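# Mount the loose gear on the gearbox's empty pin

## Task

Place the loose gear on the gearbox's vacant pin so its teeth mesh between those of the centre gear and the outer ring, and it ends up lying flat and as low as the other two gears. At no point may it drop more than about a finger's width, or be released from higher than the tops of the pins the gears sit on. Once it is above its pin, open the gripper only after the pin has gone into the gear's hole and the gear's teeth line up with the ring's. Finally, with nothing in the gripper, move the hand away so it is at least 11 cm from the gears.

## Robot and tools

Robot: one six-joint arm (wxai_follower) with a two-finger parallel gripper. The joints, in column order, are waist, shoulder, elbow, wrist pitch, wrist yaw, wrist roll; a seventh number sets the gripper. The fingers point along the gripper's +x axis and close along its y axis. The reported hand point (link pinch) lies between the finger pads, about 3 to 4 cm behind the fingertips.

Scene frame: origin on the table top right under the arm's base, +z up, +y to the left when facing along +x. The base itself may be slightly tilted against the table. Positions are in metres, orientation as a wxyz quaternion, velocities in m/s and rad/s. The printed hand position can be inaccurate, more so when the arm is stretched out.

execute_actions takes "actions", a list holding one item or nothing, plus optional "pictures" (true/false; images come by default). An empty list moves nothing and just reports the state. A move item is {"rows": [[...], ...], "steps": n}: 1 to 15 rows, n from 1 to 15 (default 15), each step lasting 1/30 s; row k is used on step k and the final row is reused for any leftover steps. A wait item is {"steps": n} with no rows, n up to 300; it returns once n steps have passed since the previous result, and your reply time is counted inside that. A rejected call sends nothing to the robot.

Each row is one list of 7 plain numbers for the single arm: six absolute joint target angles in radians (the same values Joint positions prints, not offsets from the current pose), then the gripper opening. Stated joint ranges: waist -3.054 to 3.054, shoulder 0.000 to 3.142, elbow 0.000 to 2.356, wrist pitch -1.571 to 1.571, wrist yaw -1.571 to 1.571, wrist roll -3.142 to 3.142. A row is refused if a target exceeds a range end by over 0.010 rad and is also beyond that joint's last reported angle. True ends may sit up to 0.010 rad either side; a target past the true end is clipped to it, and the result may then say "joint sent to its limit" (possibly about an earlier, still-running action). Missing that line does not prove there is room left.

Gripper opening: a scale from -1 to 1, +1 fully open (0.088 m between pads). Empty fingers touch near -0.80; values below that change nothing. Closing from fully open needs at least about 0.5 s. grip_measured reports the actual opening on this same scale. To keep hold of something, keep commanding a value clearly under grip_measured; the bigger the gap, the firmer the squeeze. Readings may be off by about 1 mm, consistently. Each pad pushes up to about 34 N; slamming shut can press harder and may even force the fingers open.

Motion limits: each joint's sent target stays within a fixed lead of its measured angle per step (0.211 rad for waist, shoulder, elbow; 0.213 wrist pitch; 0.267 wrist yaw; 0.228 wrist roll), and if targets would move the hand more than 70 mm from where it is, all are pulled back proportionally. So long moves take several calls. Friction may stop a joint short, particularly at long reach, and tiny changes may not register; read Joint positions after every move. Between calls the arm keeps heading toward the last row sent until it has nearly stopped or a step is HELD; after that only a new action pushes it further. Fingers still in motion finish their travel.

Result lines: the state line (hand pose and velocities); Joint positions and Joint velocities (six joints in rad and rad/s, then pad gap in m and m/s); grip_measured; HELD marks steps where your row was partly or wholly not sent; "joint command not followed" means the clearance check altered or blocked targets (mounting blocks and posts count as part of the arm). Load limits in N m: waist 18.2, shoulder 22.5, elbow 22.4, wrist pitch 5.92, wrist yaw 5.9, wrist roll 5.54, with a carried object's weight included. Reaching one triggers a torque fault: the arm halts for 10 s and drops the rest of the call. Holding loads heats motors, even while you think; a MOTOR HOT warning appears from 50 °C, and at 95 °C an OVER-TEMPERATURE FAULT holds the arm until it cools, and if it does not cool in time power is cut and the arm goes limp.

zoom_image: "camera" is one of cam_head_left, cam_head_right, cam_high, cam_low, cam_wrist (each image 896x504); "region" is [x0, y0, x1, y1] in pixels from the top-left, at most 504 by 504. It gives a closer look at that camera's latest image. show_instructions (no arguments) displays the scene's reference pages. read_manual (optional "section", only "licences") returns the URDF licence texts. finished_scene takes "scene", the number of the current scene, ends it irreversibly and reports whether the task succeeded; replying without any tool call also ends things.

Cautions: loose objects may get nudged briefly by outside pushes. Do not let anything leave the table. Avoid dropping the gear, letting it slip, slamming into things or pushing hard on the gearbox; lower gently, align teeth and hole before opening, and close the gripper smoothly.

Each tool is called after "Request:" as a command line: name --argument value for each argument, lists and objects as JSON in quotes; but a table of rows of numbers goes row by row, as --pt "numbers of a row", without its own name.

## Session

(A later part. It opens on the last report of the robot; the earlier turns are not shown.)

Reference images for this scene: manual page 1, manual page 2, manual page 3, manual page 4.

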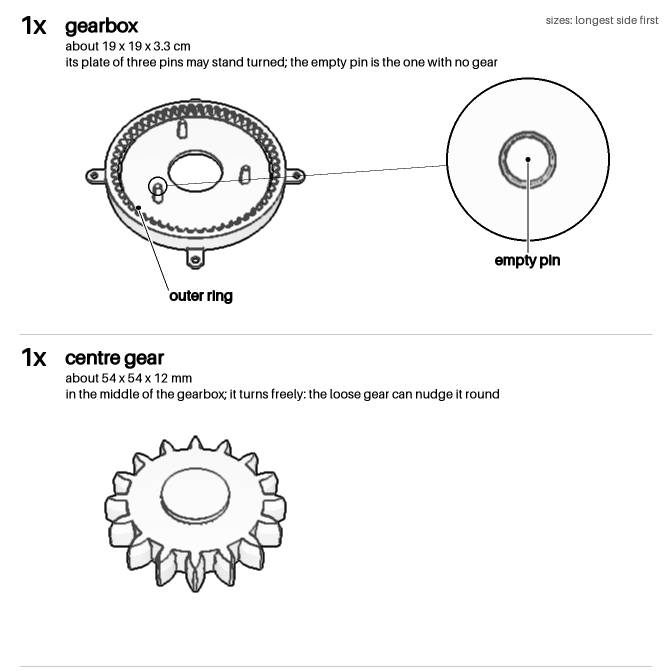

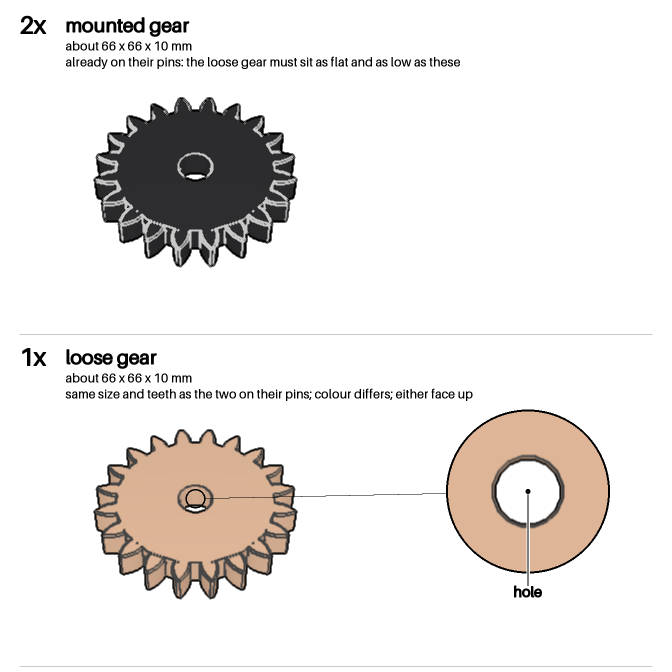

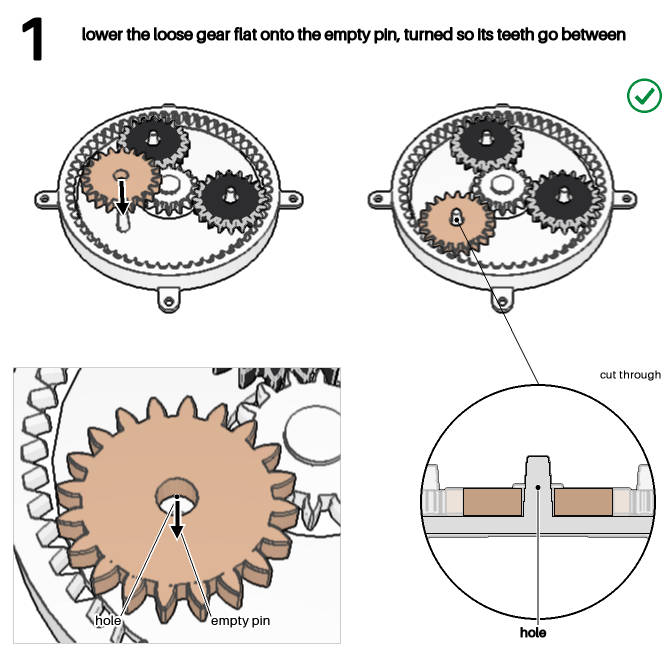

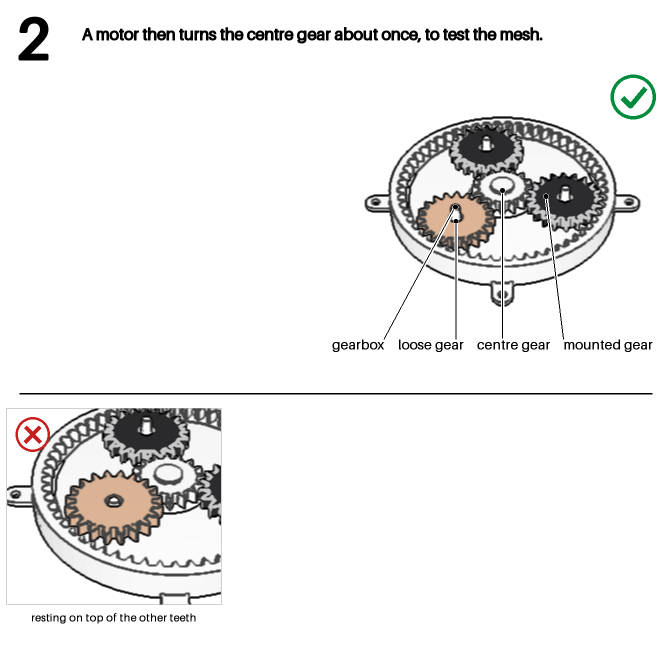

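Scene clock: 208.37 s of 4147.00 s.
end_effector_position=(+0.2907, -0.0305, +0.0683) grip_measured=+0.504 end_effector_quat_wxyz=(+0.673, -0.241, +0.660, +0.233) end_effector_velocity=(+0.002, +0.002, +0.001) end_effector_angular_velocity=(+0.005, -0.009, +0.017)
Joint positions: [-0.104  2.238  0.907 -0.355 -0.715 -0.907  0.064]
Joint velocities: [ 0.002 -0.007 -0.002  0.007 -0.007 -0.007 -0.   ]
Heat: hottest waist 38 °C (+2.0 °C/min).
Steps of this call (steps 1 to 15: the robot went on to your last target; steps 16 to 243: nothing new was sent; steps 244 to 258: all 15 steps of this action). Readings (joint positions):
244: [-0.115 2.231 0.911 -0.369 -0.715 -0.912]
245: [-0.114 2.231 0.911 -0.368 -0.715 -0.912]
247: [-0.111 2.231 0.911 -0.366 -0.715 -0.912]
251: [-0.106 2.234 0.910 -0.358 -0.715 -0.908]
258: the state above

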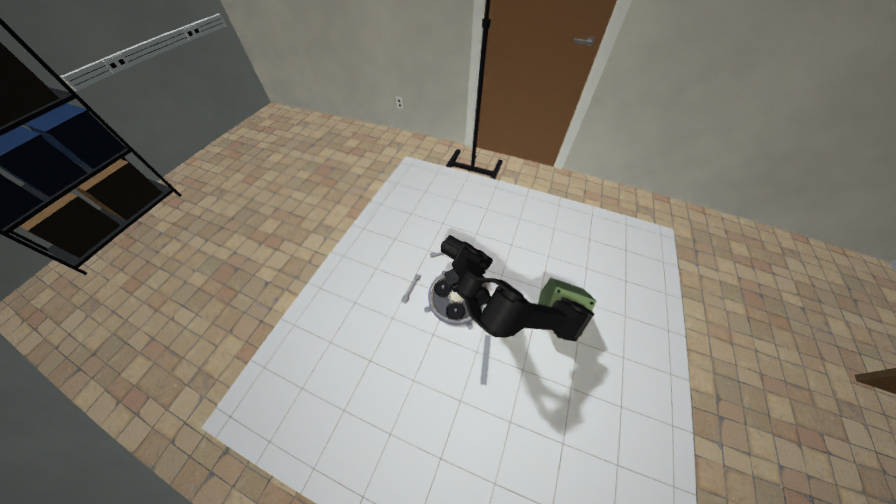

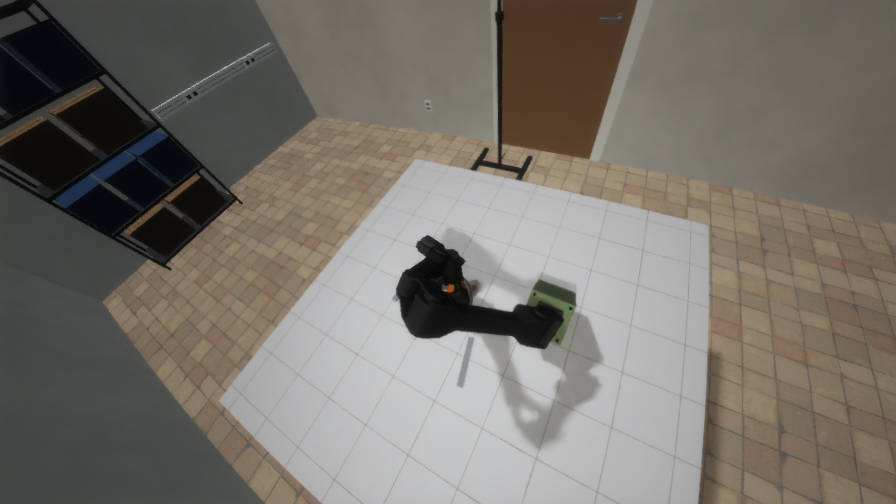

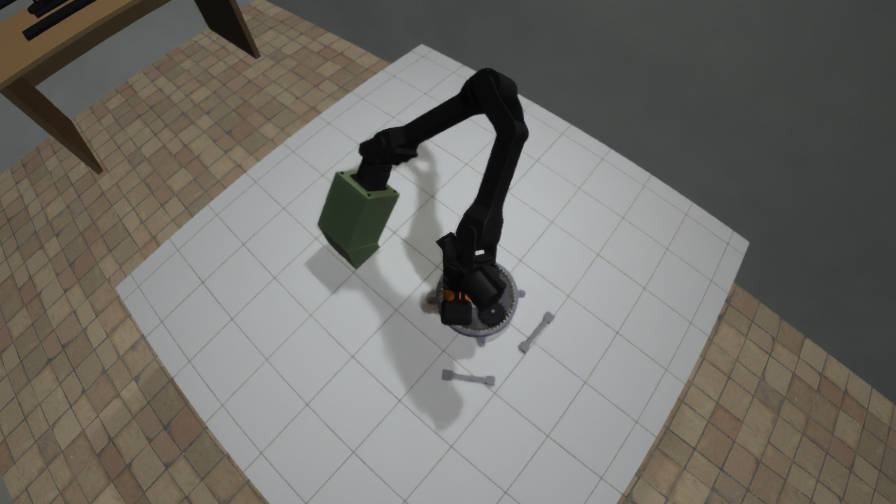

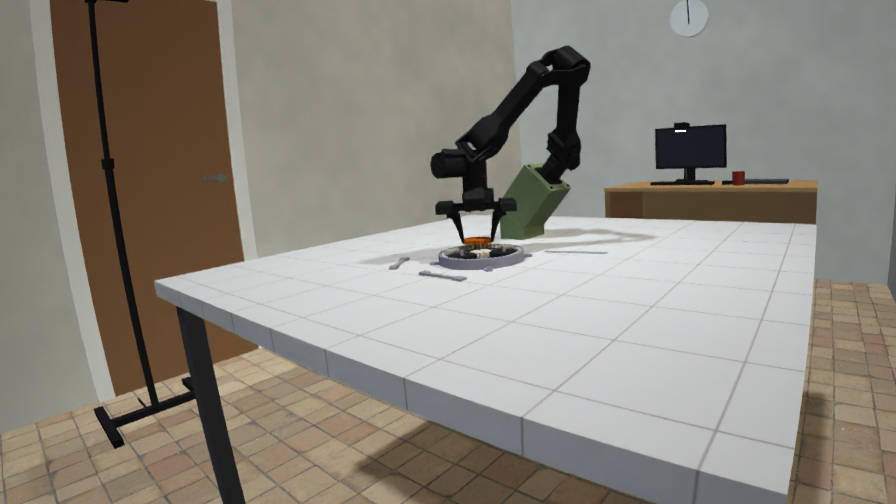

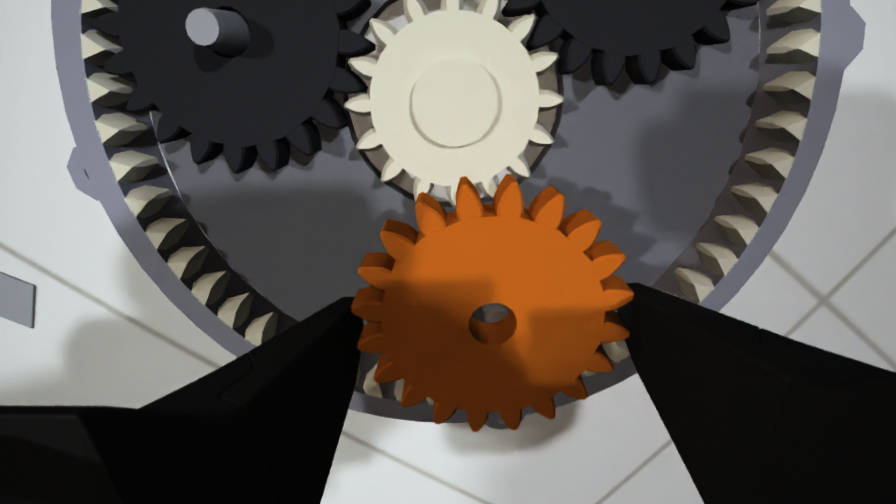

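Request:
execute_actions --actions '[{"rows":[[-0.113,2.24,0.905,-0.355,-0.716,-0.905,0.2]]}]'

Request:
zoom_image --camera "cam_wrist" --region '[420,260,560,380]'

Scene clock: 215.00 s of 4147.00 s.
end_effector_position=(+0.2905, -0.0313, +0.0685) grip_measured=+0.505 end_effector_quat_wxyz=(+0.673, -0.240, +0.660, +0.231) end_effector_velocity=(-0.003, +0.001, +0.000) end_effector_angular_velocity=(+0.009, +0.006, -0.002)
Joint positions: [-0.107  2.239  0.907 -0.354 -0.715 -0.906  0.064]
Joint velocities: [-0.002 -0.002 -0.007 -0.007 -0.007 -0.007  0.   ]
Heat: hottest waist 38 °C (+2.0 °C/min).
Steps of this call (steps 1 to 15: the robot went on to your last target; steps 16 to 184: nothing new was sent; steps 185 to 199: all 15 steps of this action). Readings (joint positions):
185: [-0.104 2.239 0.907 -0.354 -0.715 -0.906]
186: [-0.104 2.239 0.907 -0.354 -0.715 -0.906]
188: [-0.104 2.239 0.907 -0.354 -0.715 -0.906]
192: [-0.106 2.239 0.907 -0.354 -0.715 -0.906]
199: the state above

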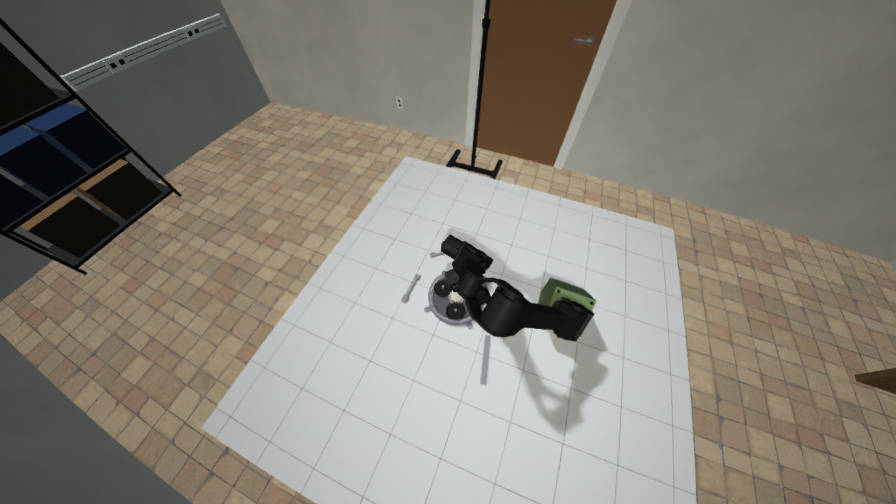

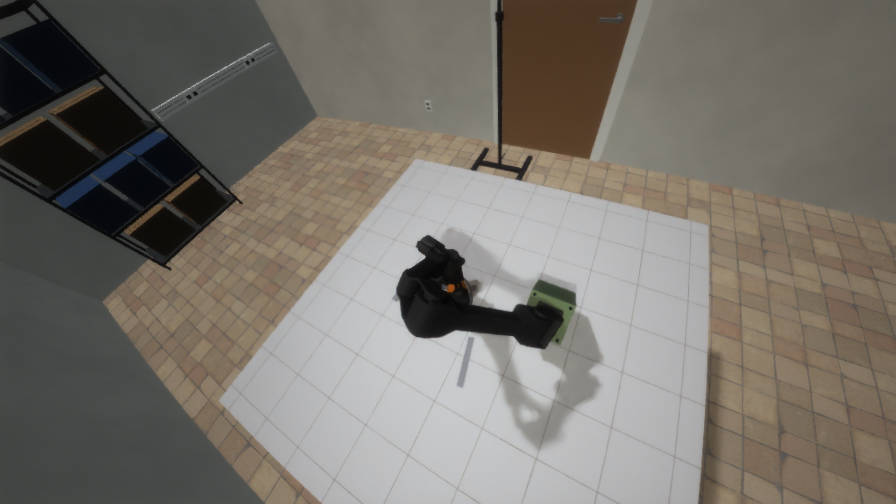

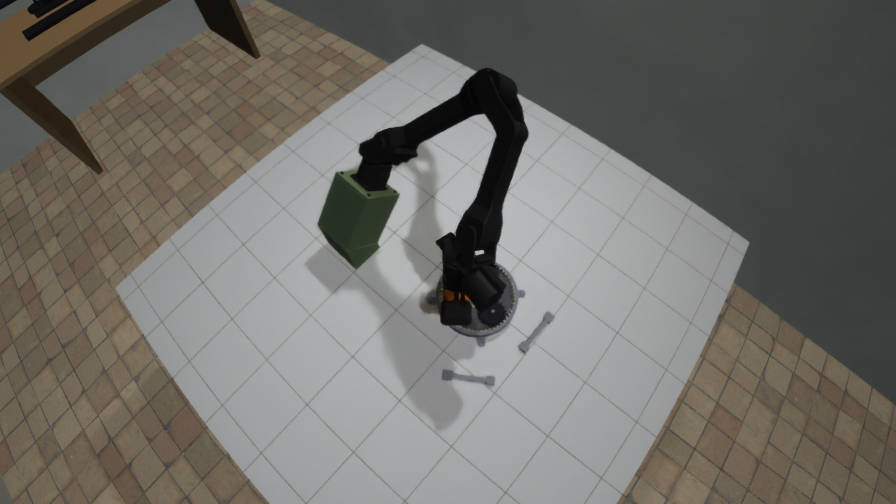

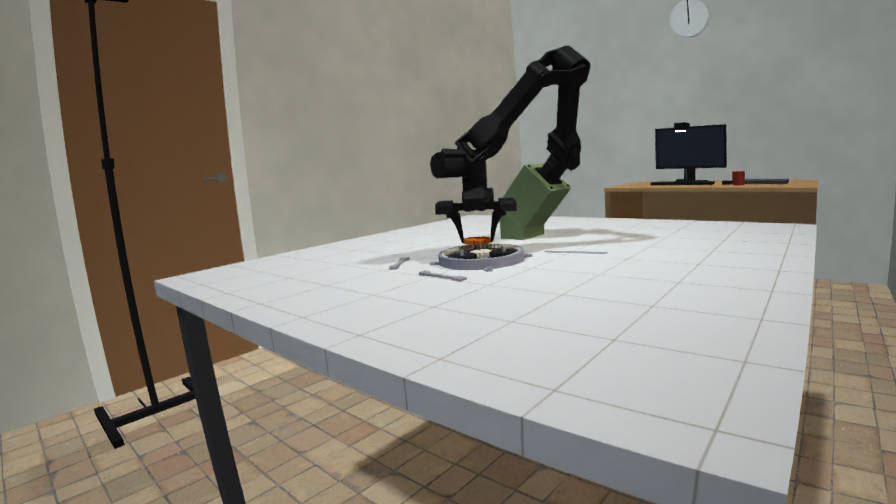

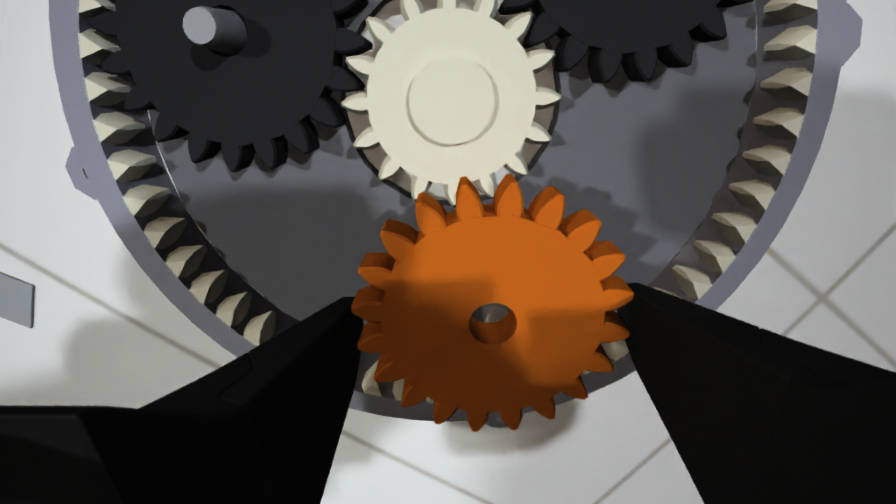

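Region (420, 260, 560, 380) of cam_wrist's 896x504 image, scaled by 3.600, with more detail than that image has; it fills the top 432 rows of this view, and the rest is white.

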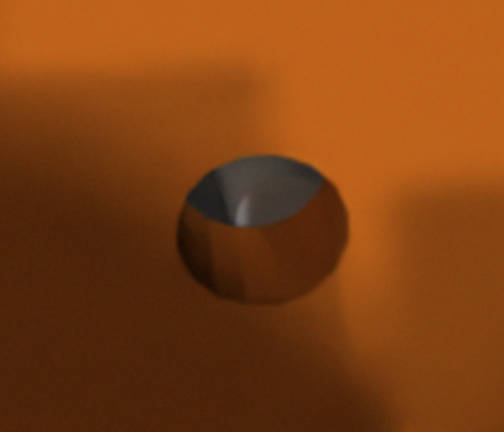

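Request:
execute_actions --actions '[{"rows":[[-0.121,2.24,0.903,-0.354,-0.716,-0.905,0.2]]}]'

Request:
zoom_image --camera "cam_wrist" --region '[420,260,560,380]'

Scene clock: 218.43 s of 4147.00 s.
end_effector_position=(+0.2909, -0.0330, +0.0701) grip_measured=+0.505 end_effector_quat_wxyz=(+0.676, -0.238, +0.659, +0.229) end_effector_velocity=(-0.003, +0.001, +0.000) end_effector_angular_velocity=(+0.009, +0.006, -0.002)
Joint positions: [-0.115  2.239  0.907 -0.354 -0.715 -0.906  0.064]
Joint velocities: [-0.002 -0.002 -0.007 -0.007 -0.007 -0.007  0.   ]
Heat: hottest waist 39 °C (+2.0 °C/min).
Steps of this call (steps 1 to 15: the robot went on to your last target; steps 16 to 88: nothing new was sent; steps 89 to 103: all 15 steps of this action). Readings (joint positions):
89: [-0.108 2.239 0.907 -0.354 -0.715 -0.906]
90: [-0.109 2.239 0.907 -0.354 -0.715 -0.906]
92: [-0.112 2.239 0.907 -0.354 -0.715 -0.906]
96: [-0.115 2.239 0.907 -0.354 -0.715 -0.906]
103: the state above

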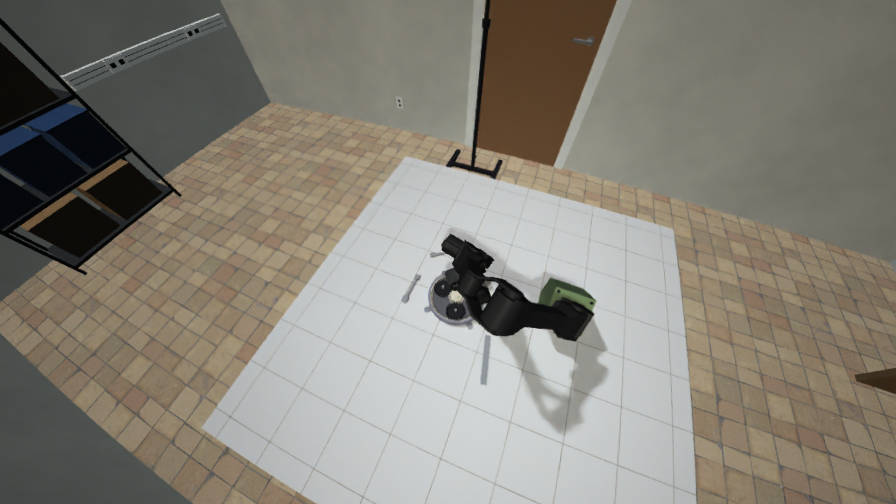

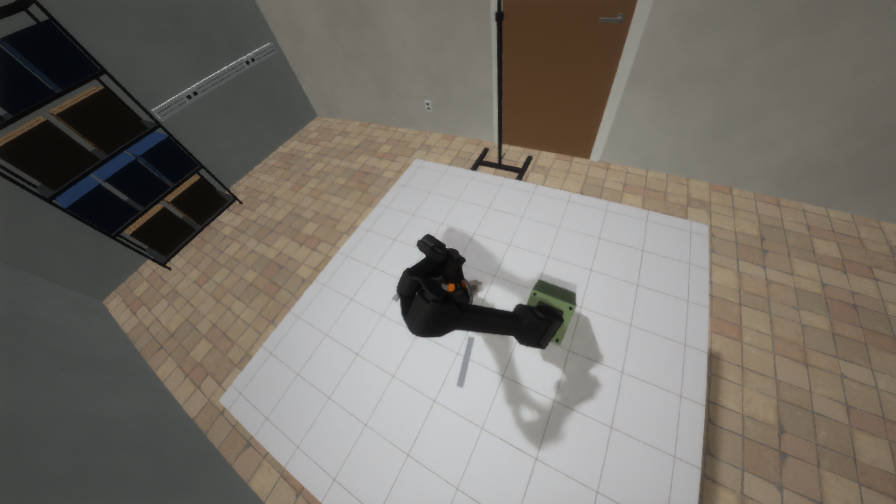

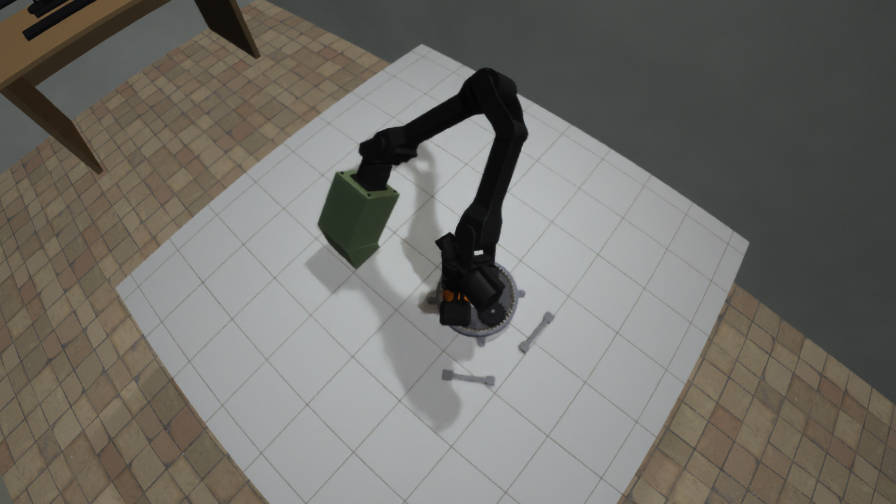

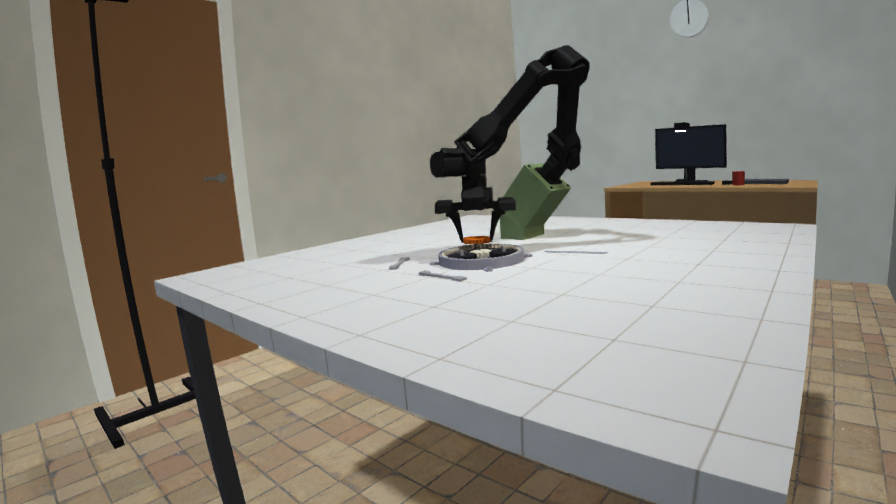

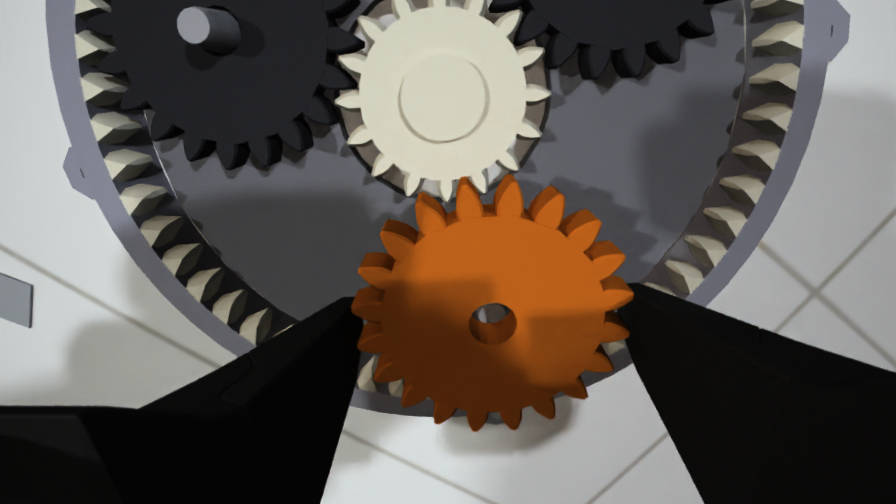

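Region (420, 260, 560, 380) of cam_wrist's 896x504 image, scaled by 3.600, with more detail than that image has; it fills the top 432 rows of this view, and the rest is white.

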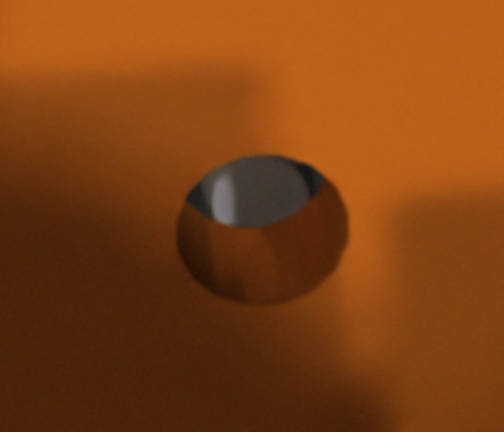

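Request:
execute_actions --actions '[{"rows":[[-0.109,2.245,0.905,-0.348,-0.716,-0.902,0.2],[-0.109,2.245,0.905,-0.348,-0.716,-0.902,0.2],[-0.109,2.25,0.903,-0.344,-0.716,-0.9,0.2],[-0.106,2.25,0.903,-0.344,-0.716,-0.9,0.2],[-0.104,2.257,0.9,-0.335,-0.716,-0.896,0.2]]}]'

Request:
zoom_image --camera "cam_wrist" --region '[340,120,660,440]'

Scene clock: 222.70 s of 4147.00 s.
end_effector_position=(+0.2919, -0.0327, +0.0673) grip_measured=+0.504 end_effector_quat_wxyz=(+0.675, -0.242, +0.658, +0.230) end_effector_velocity=(-0.001, +0.001, +0.000) end_effector_angular_velocity=(+0.006, -0.005, +0.022)
Joint positions: [-0.107  2.244  0.906 -0.338 -0.715 -0.901  0.064]
Joint velocities: [-0.002 -0.002 -0.007  0.007 -0.007 -0.022 -0.   ]
Heat: hottest waist 39 °C (+2.0 °C/min).
Steps of this call (steps 1 to 15: the robot went on to your last target; steps 16 to 113: nothing new was sent; steps 114 to 128: all 15 steps of this action). Readings (joint positions):
114: [-0.116 2.239 0.906 -0.354 -0.715 -0.906]
115: [-0.115 2.239 0.906 -0.353 -0.715 -0.906]
117: [-0.113 2.239 0.906 -0.350 -0.715 -0.906]
121: [-0.107 2.244 0.906 -0.341 -0.715 -0.902]
128: the state above

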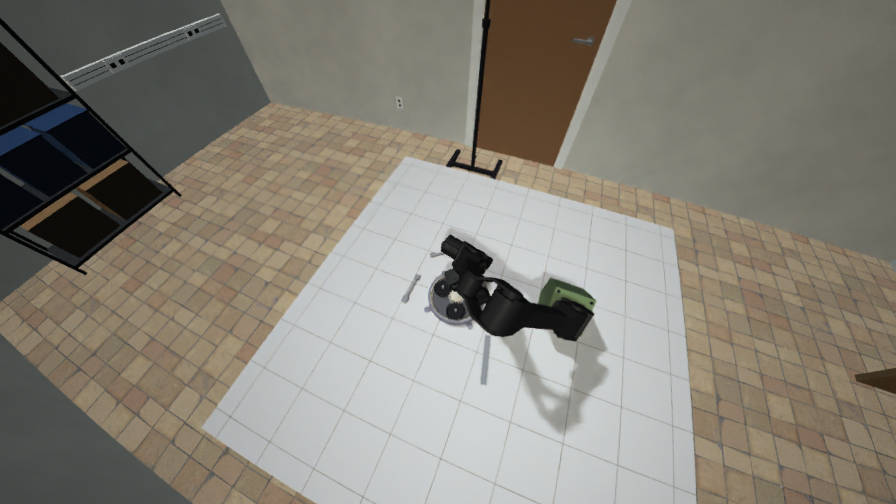

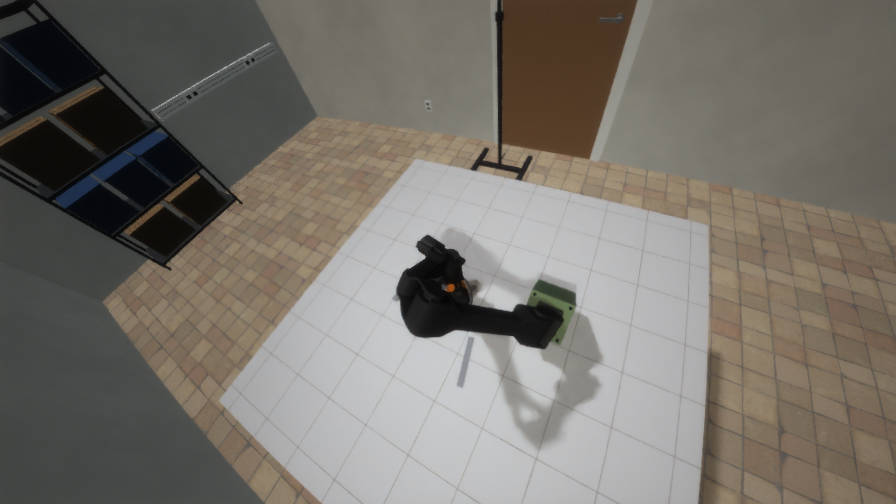

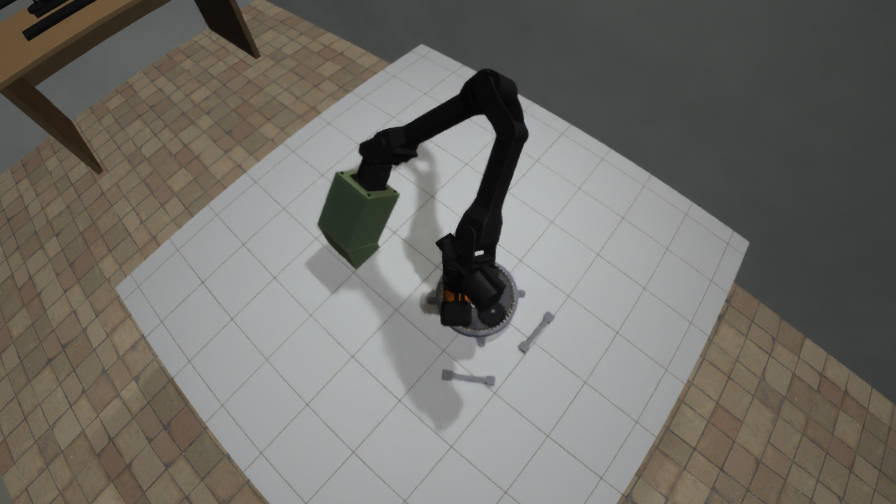

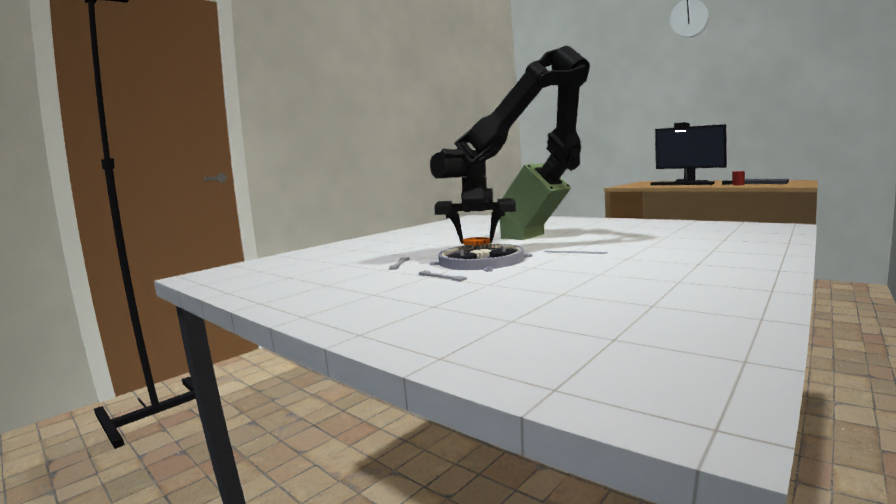

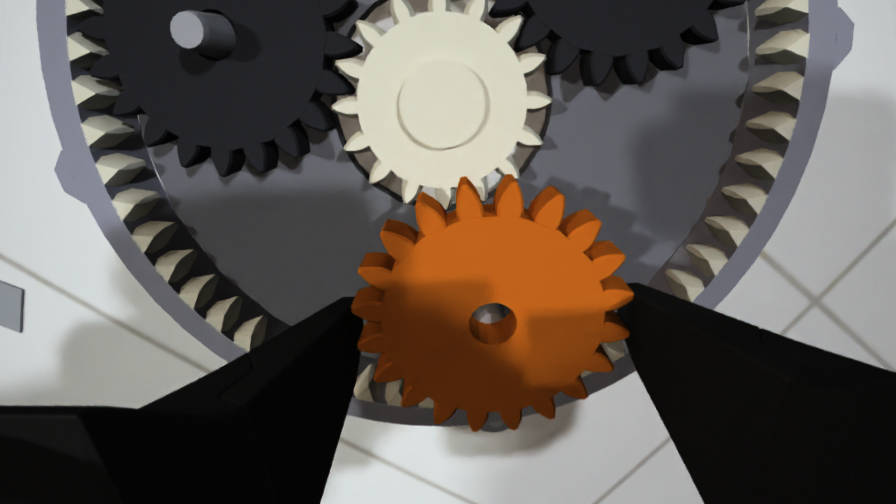

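Region (340, 120, 660, 440) of cam_wrist's 896x504 image, scaled by 1.575, with more detail than that image has.

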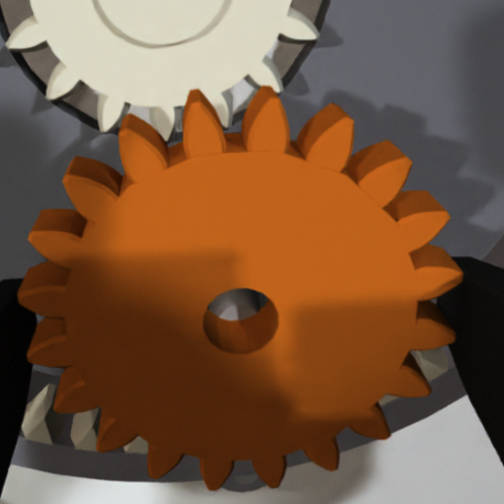

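Request:
execute_actions --actions '[{"rows":[[-0.108,2.244,0.895,-0.346,-0.716,-0.9,0.2],[-0.108,2.244,0.895,-0.346,-0.716,-0.9,0.2],[-0.108,2.244,0.892,-0.346,-0.716,-0.9,0.2],[-0.108,2.244,0.892,-0.346,-0.716,-0.9,0.2],[-0.108,2.244,0.892,-0.346,-0.716,-0.9,0.2],[-0.108,2.244,0.892,-0.346,-0.716,-0.9,0.2],[-0.108,2.258,0.892,-0.346,-0.716,-0.9,0.2]]}]'

Request:
zoom_image --camera "cam_wrist" --region '[420,260,560,380]'

Scene clock: 228.70 s of 4147.00 s.
end_effector_position=(+0.2893, -0.0329, +0.0671) grip_measured=+0.505 end_effector_quat_wxyz=(+0.675, -0.237, +0.660, +0.229) end_effector_velocity=(-0.001, -0.000, +0.001) end_effector_angular_velocity=(+0.007, -0.008, -0.011)
Joint positions: [-0.109  2.245  0.902 -0.344 -0.716 -0.9    0.064]
Joint velocities: [-0.007 -0.002 -0.007  0.007 -0.007  0.007 -0.001]
Heat: hottest waist 39 °C (+2.0 °C/min).
Steps of this call (steps 1 to 15: the robot went on to your last target; steps 16 to 165: nothing new was sent; steps 166 to 180: all 15 steps of this action). Readings (joint positions):
166: [-0.107 2.245 0.905 -0.336 -0.716 -0.900]
167: [-0.107 2.245 0.905 -0.336 -0.716 -0.900]
169: [-0.108 2.245 0.905 -0.339 -0.716 -0.900]
173: [-0.108 2.245 0.903 -0.342 -0.716 -0.900]
180: the state above

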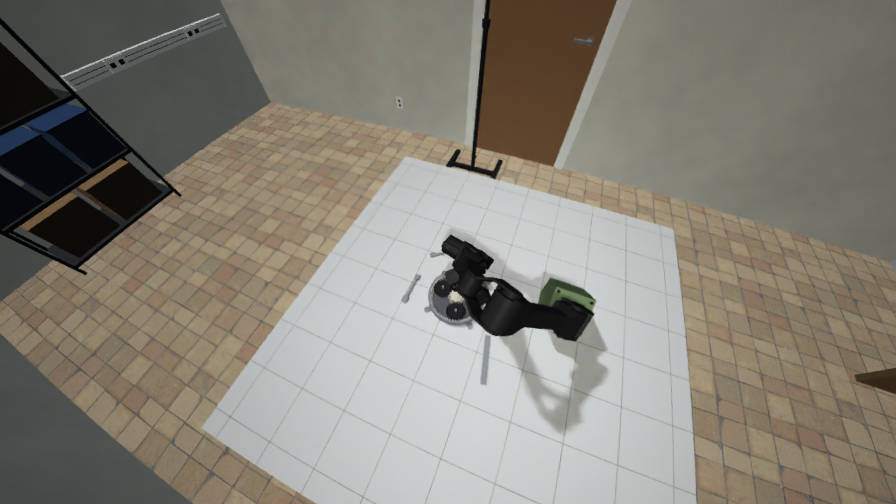

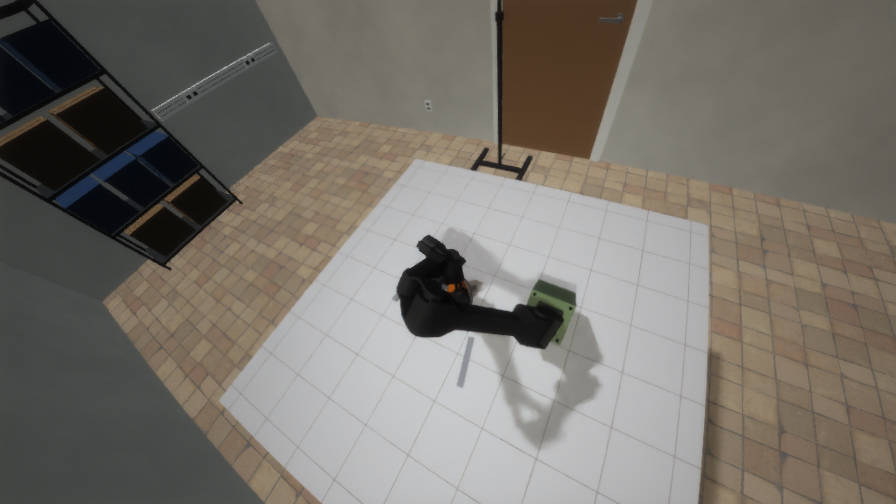

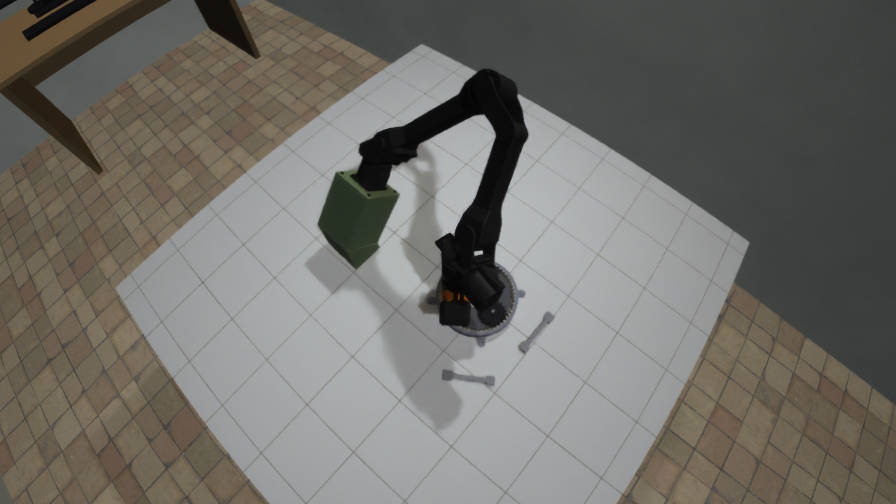

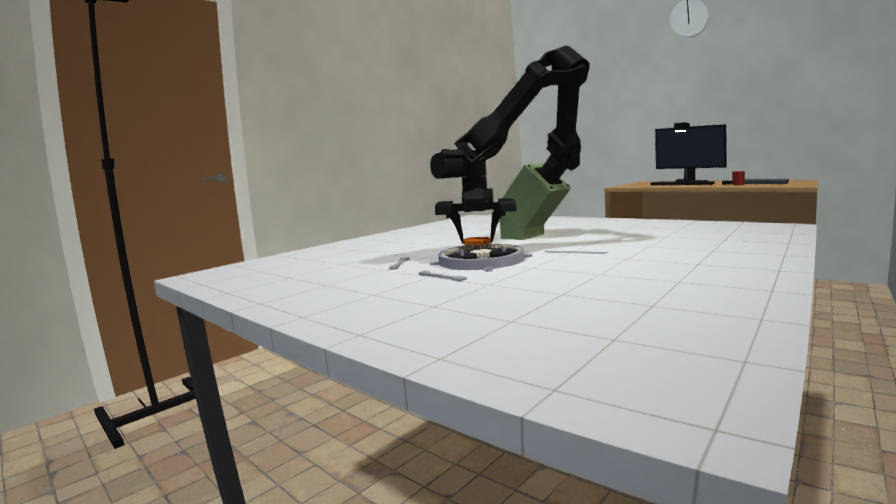

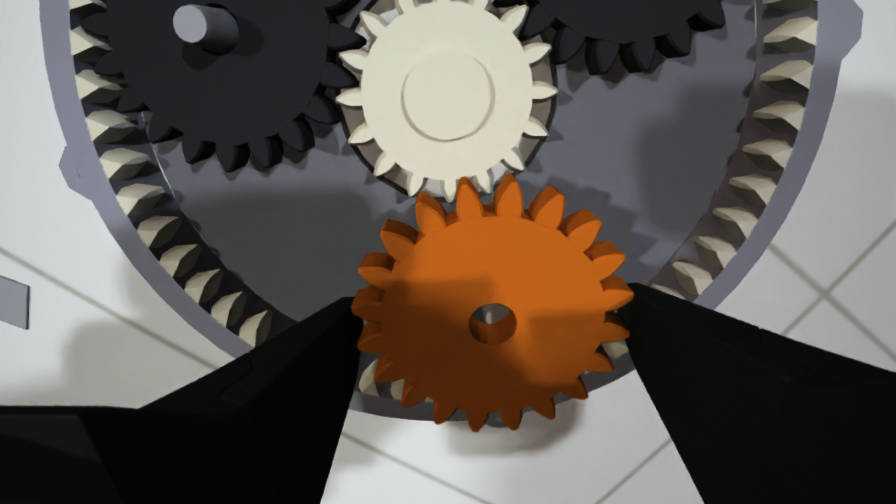

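Region (420, 260, 560, 380) of cam_wrist's 896x504 image, scaled by 3.600, with more detail than that image has; it fills the top 432 rows of this view, and the rest is white.

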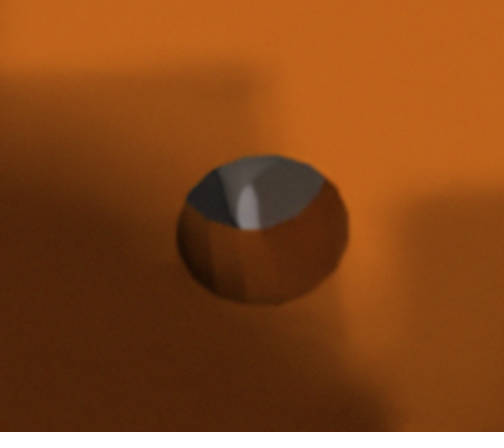

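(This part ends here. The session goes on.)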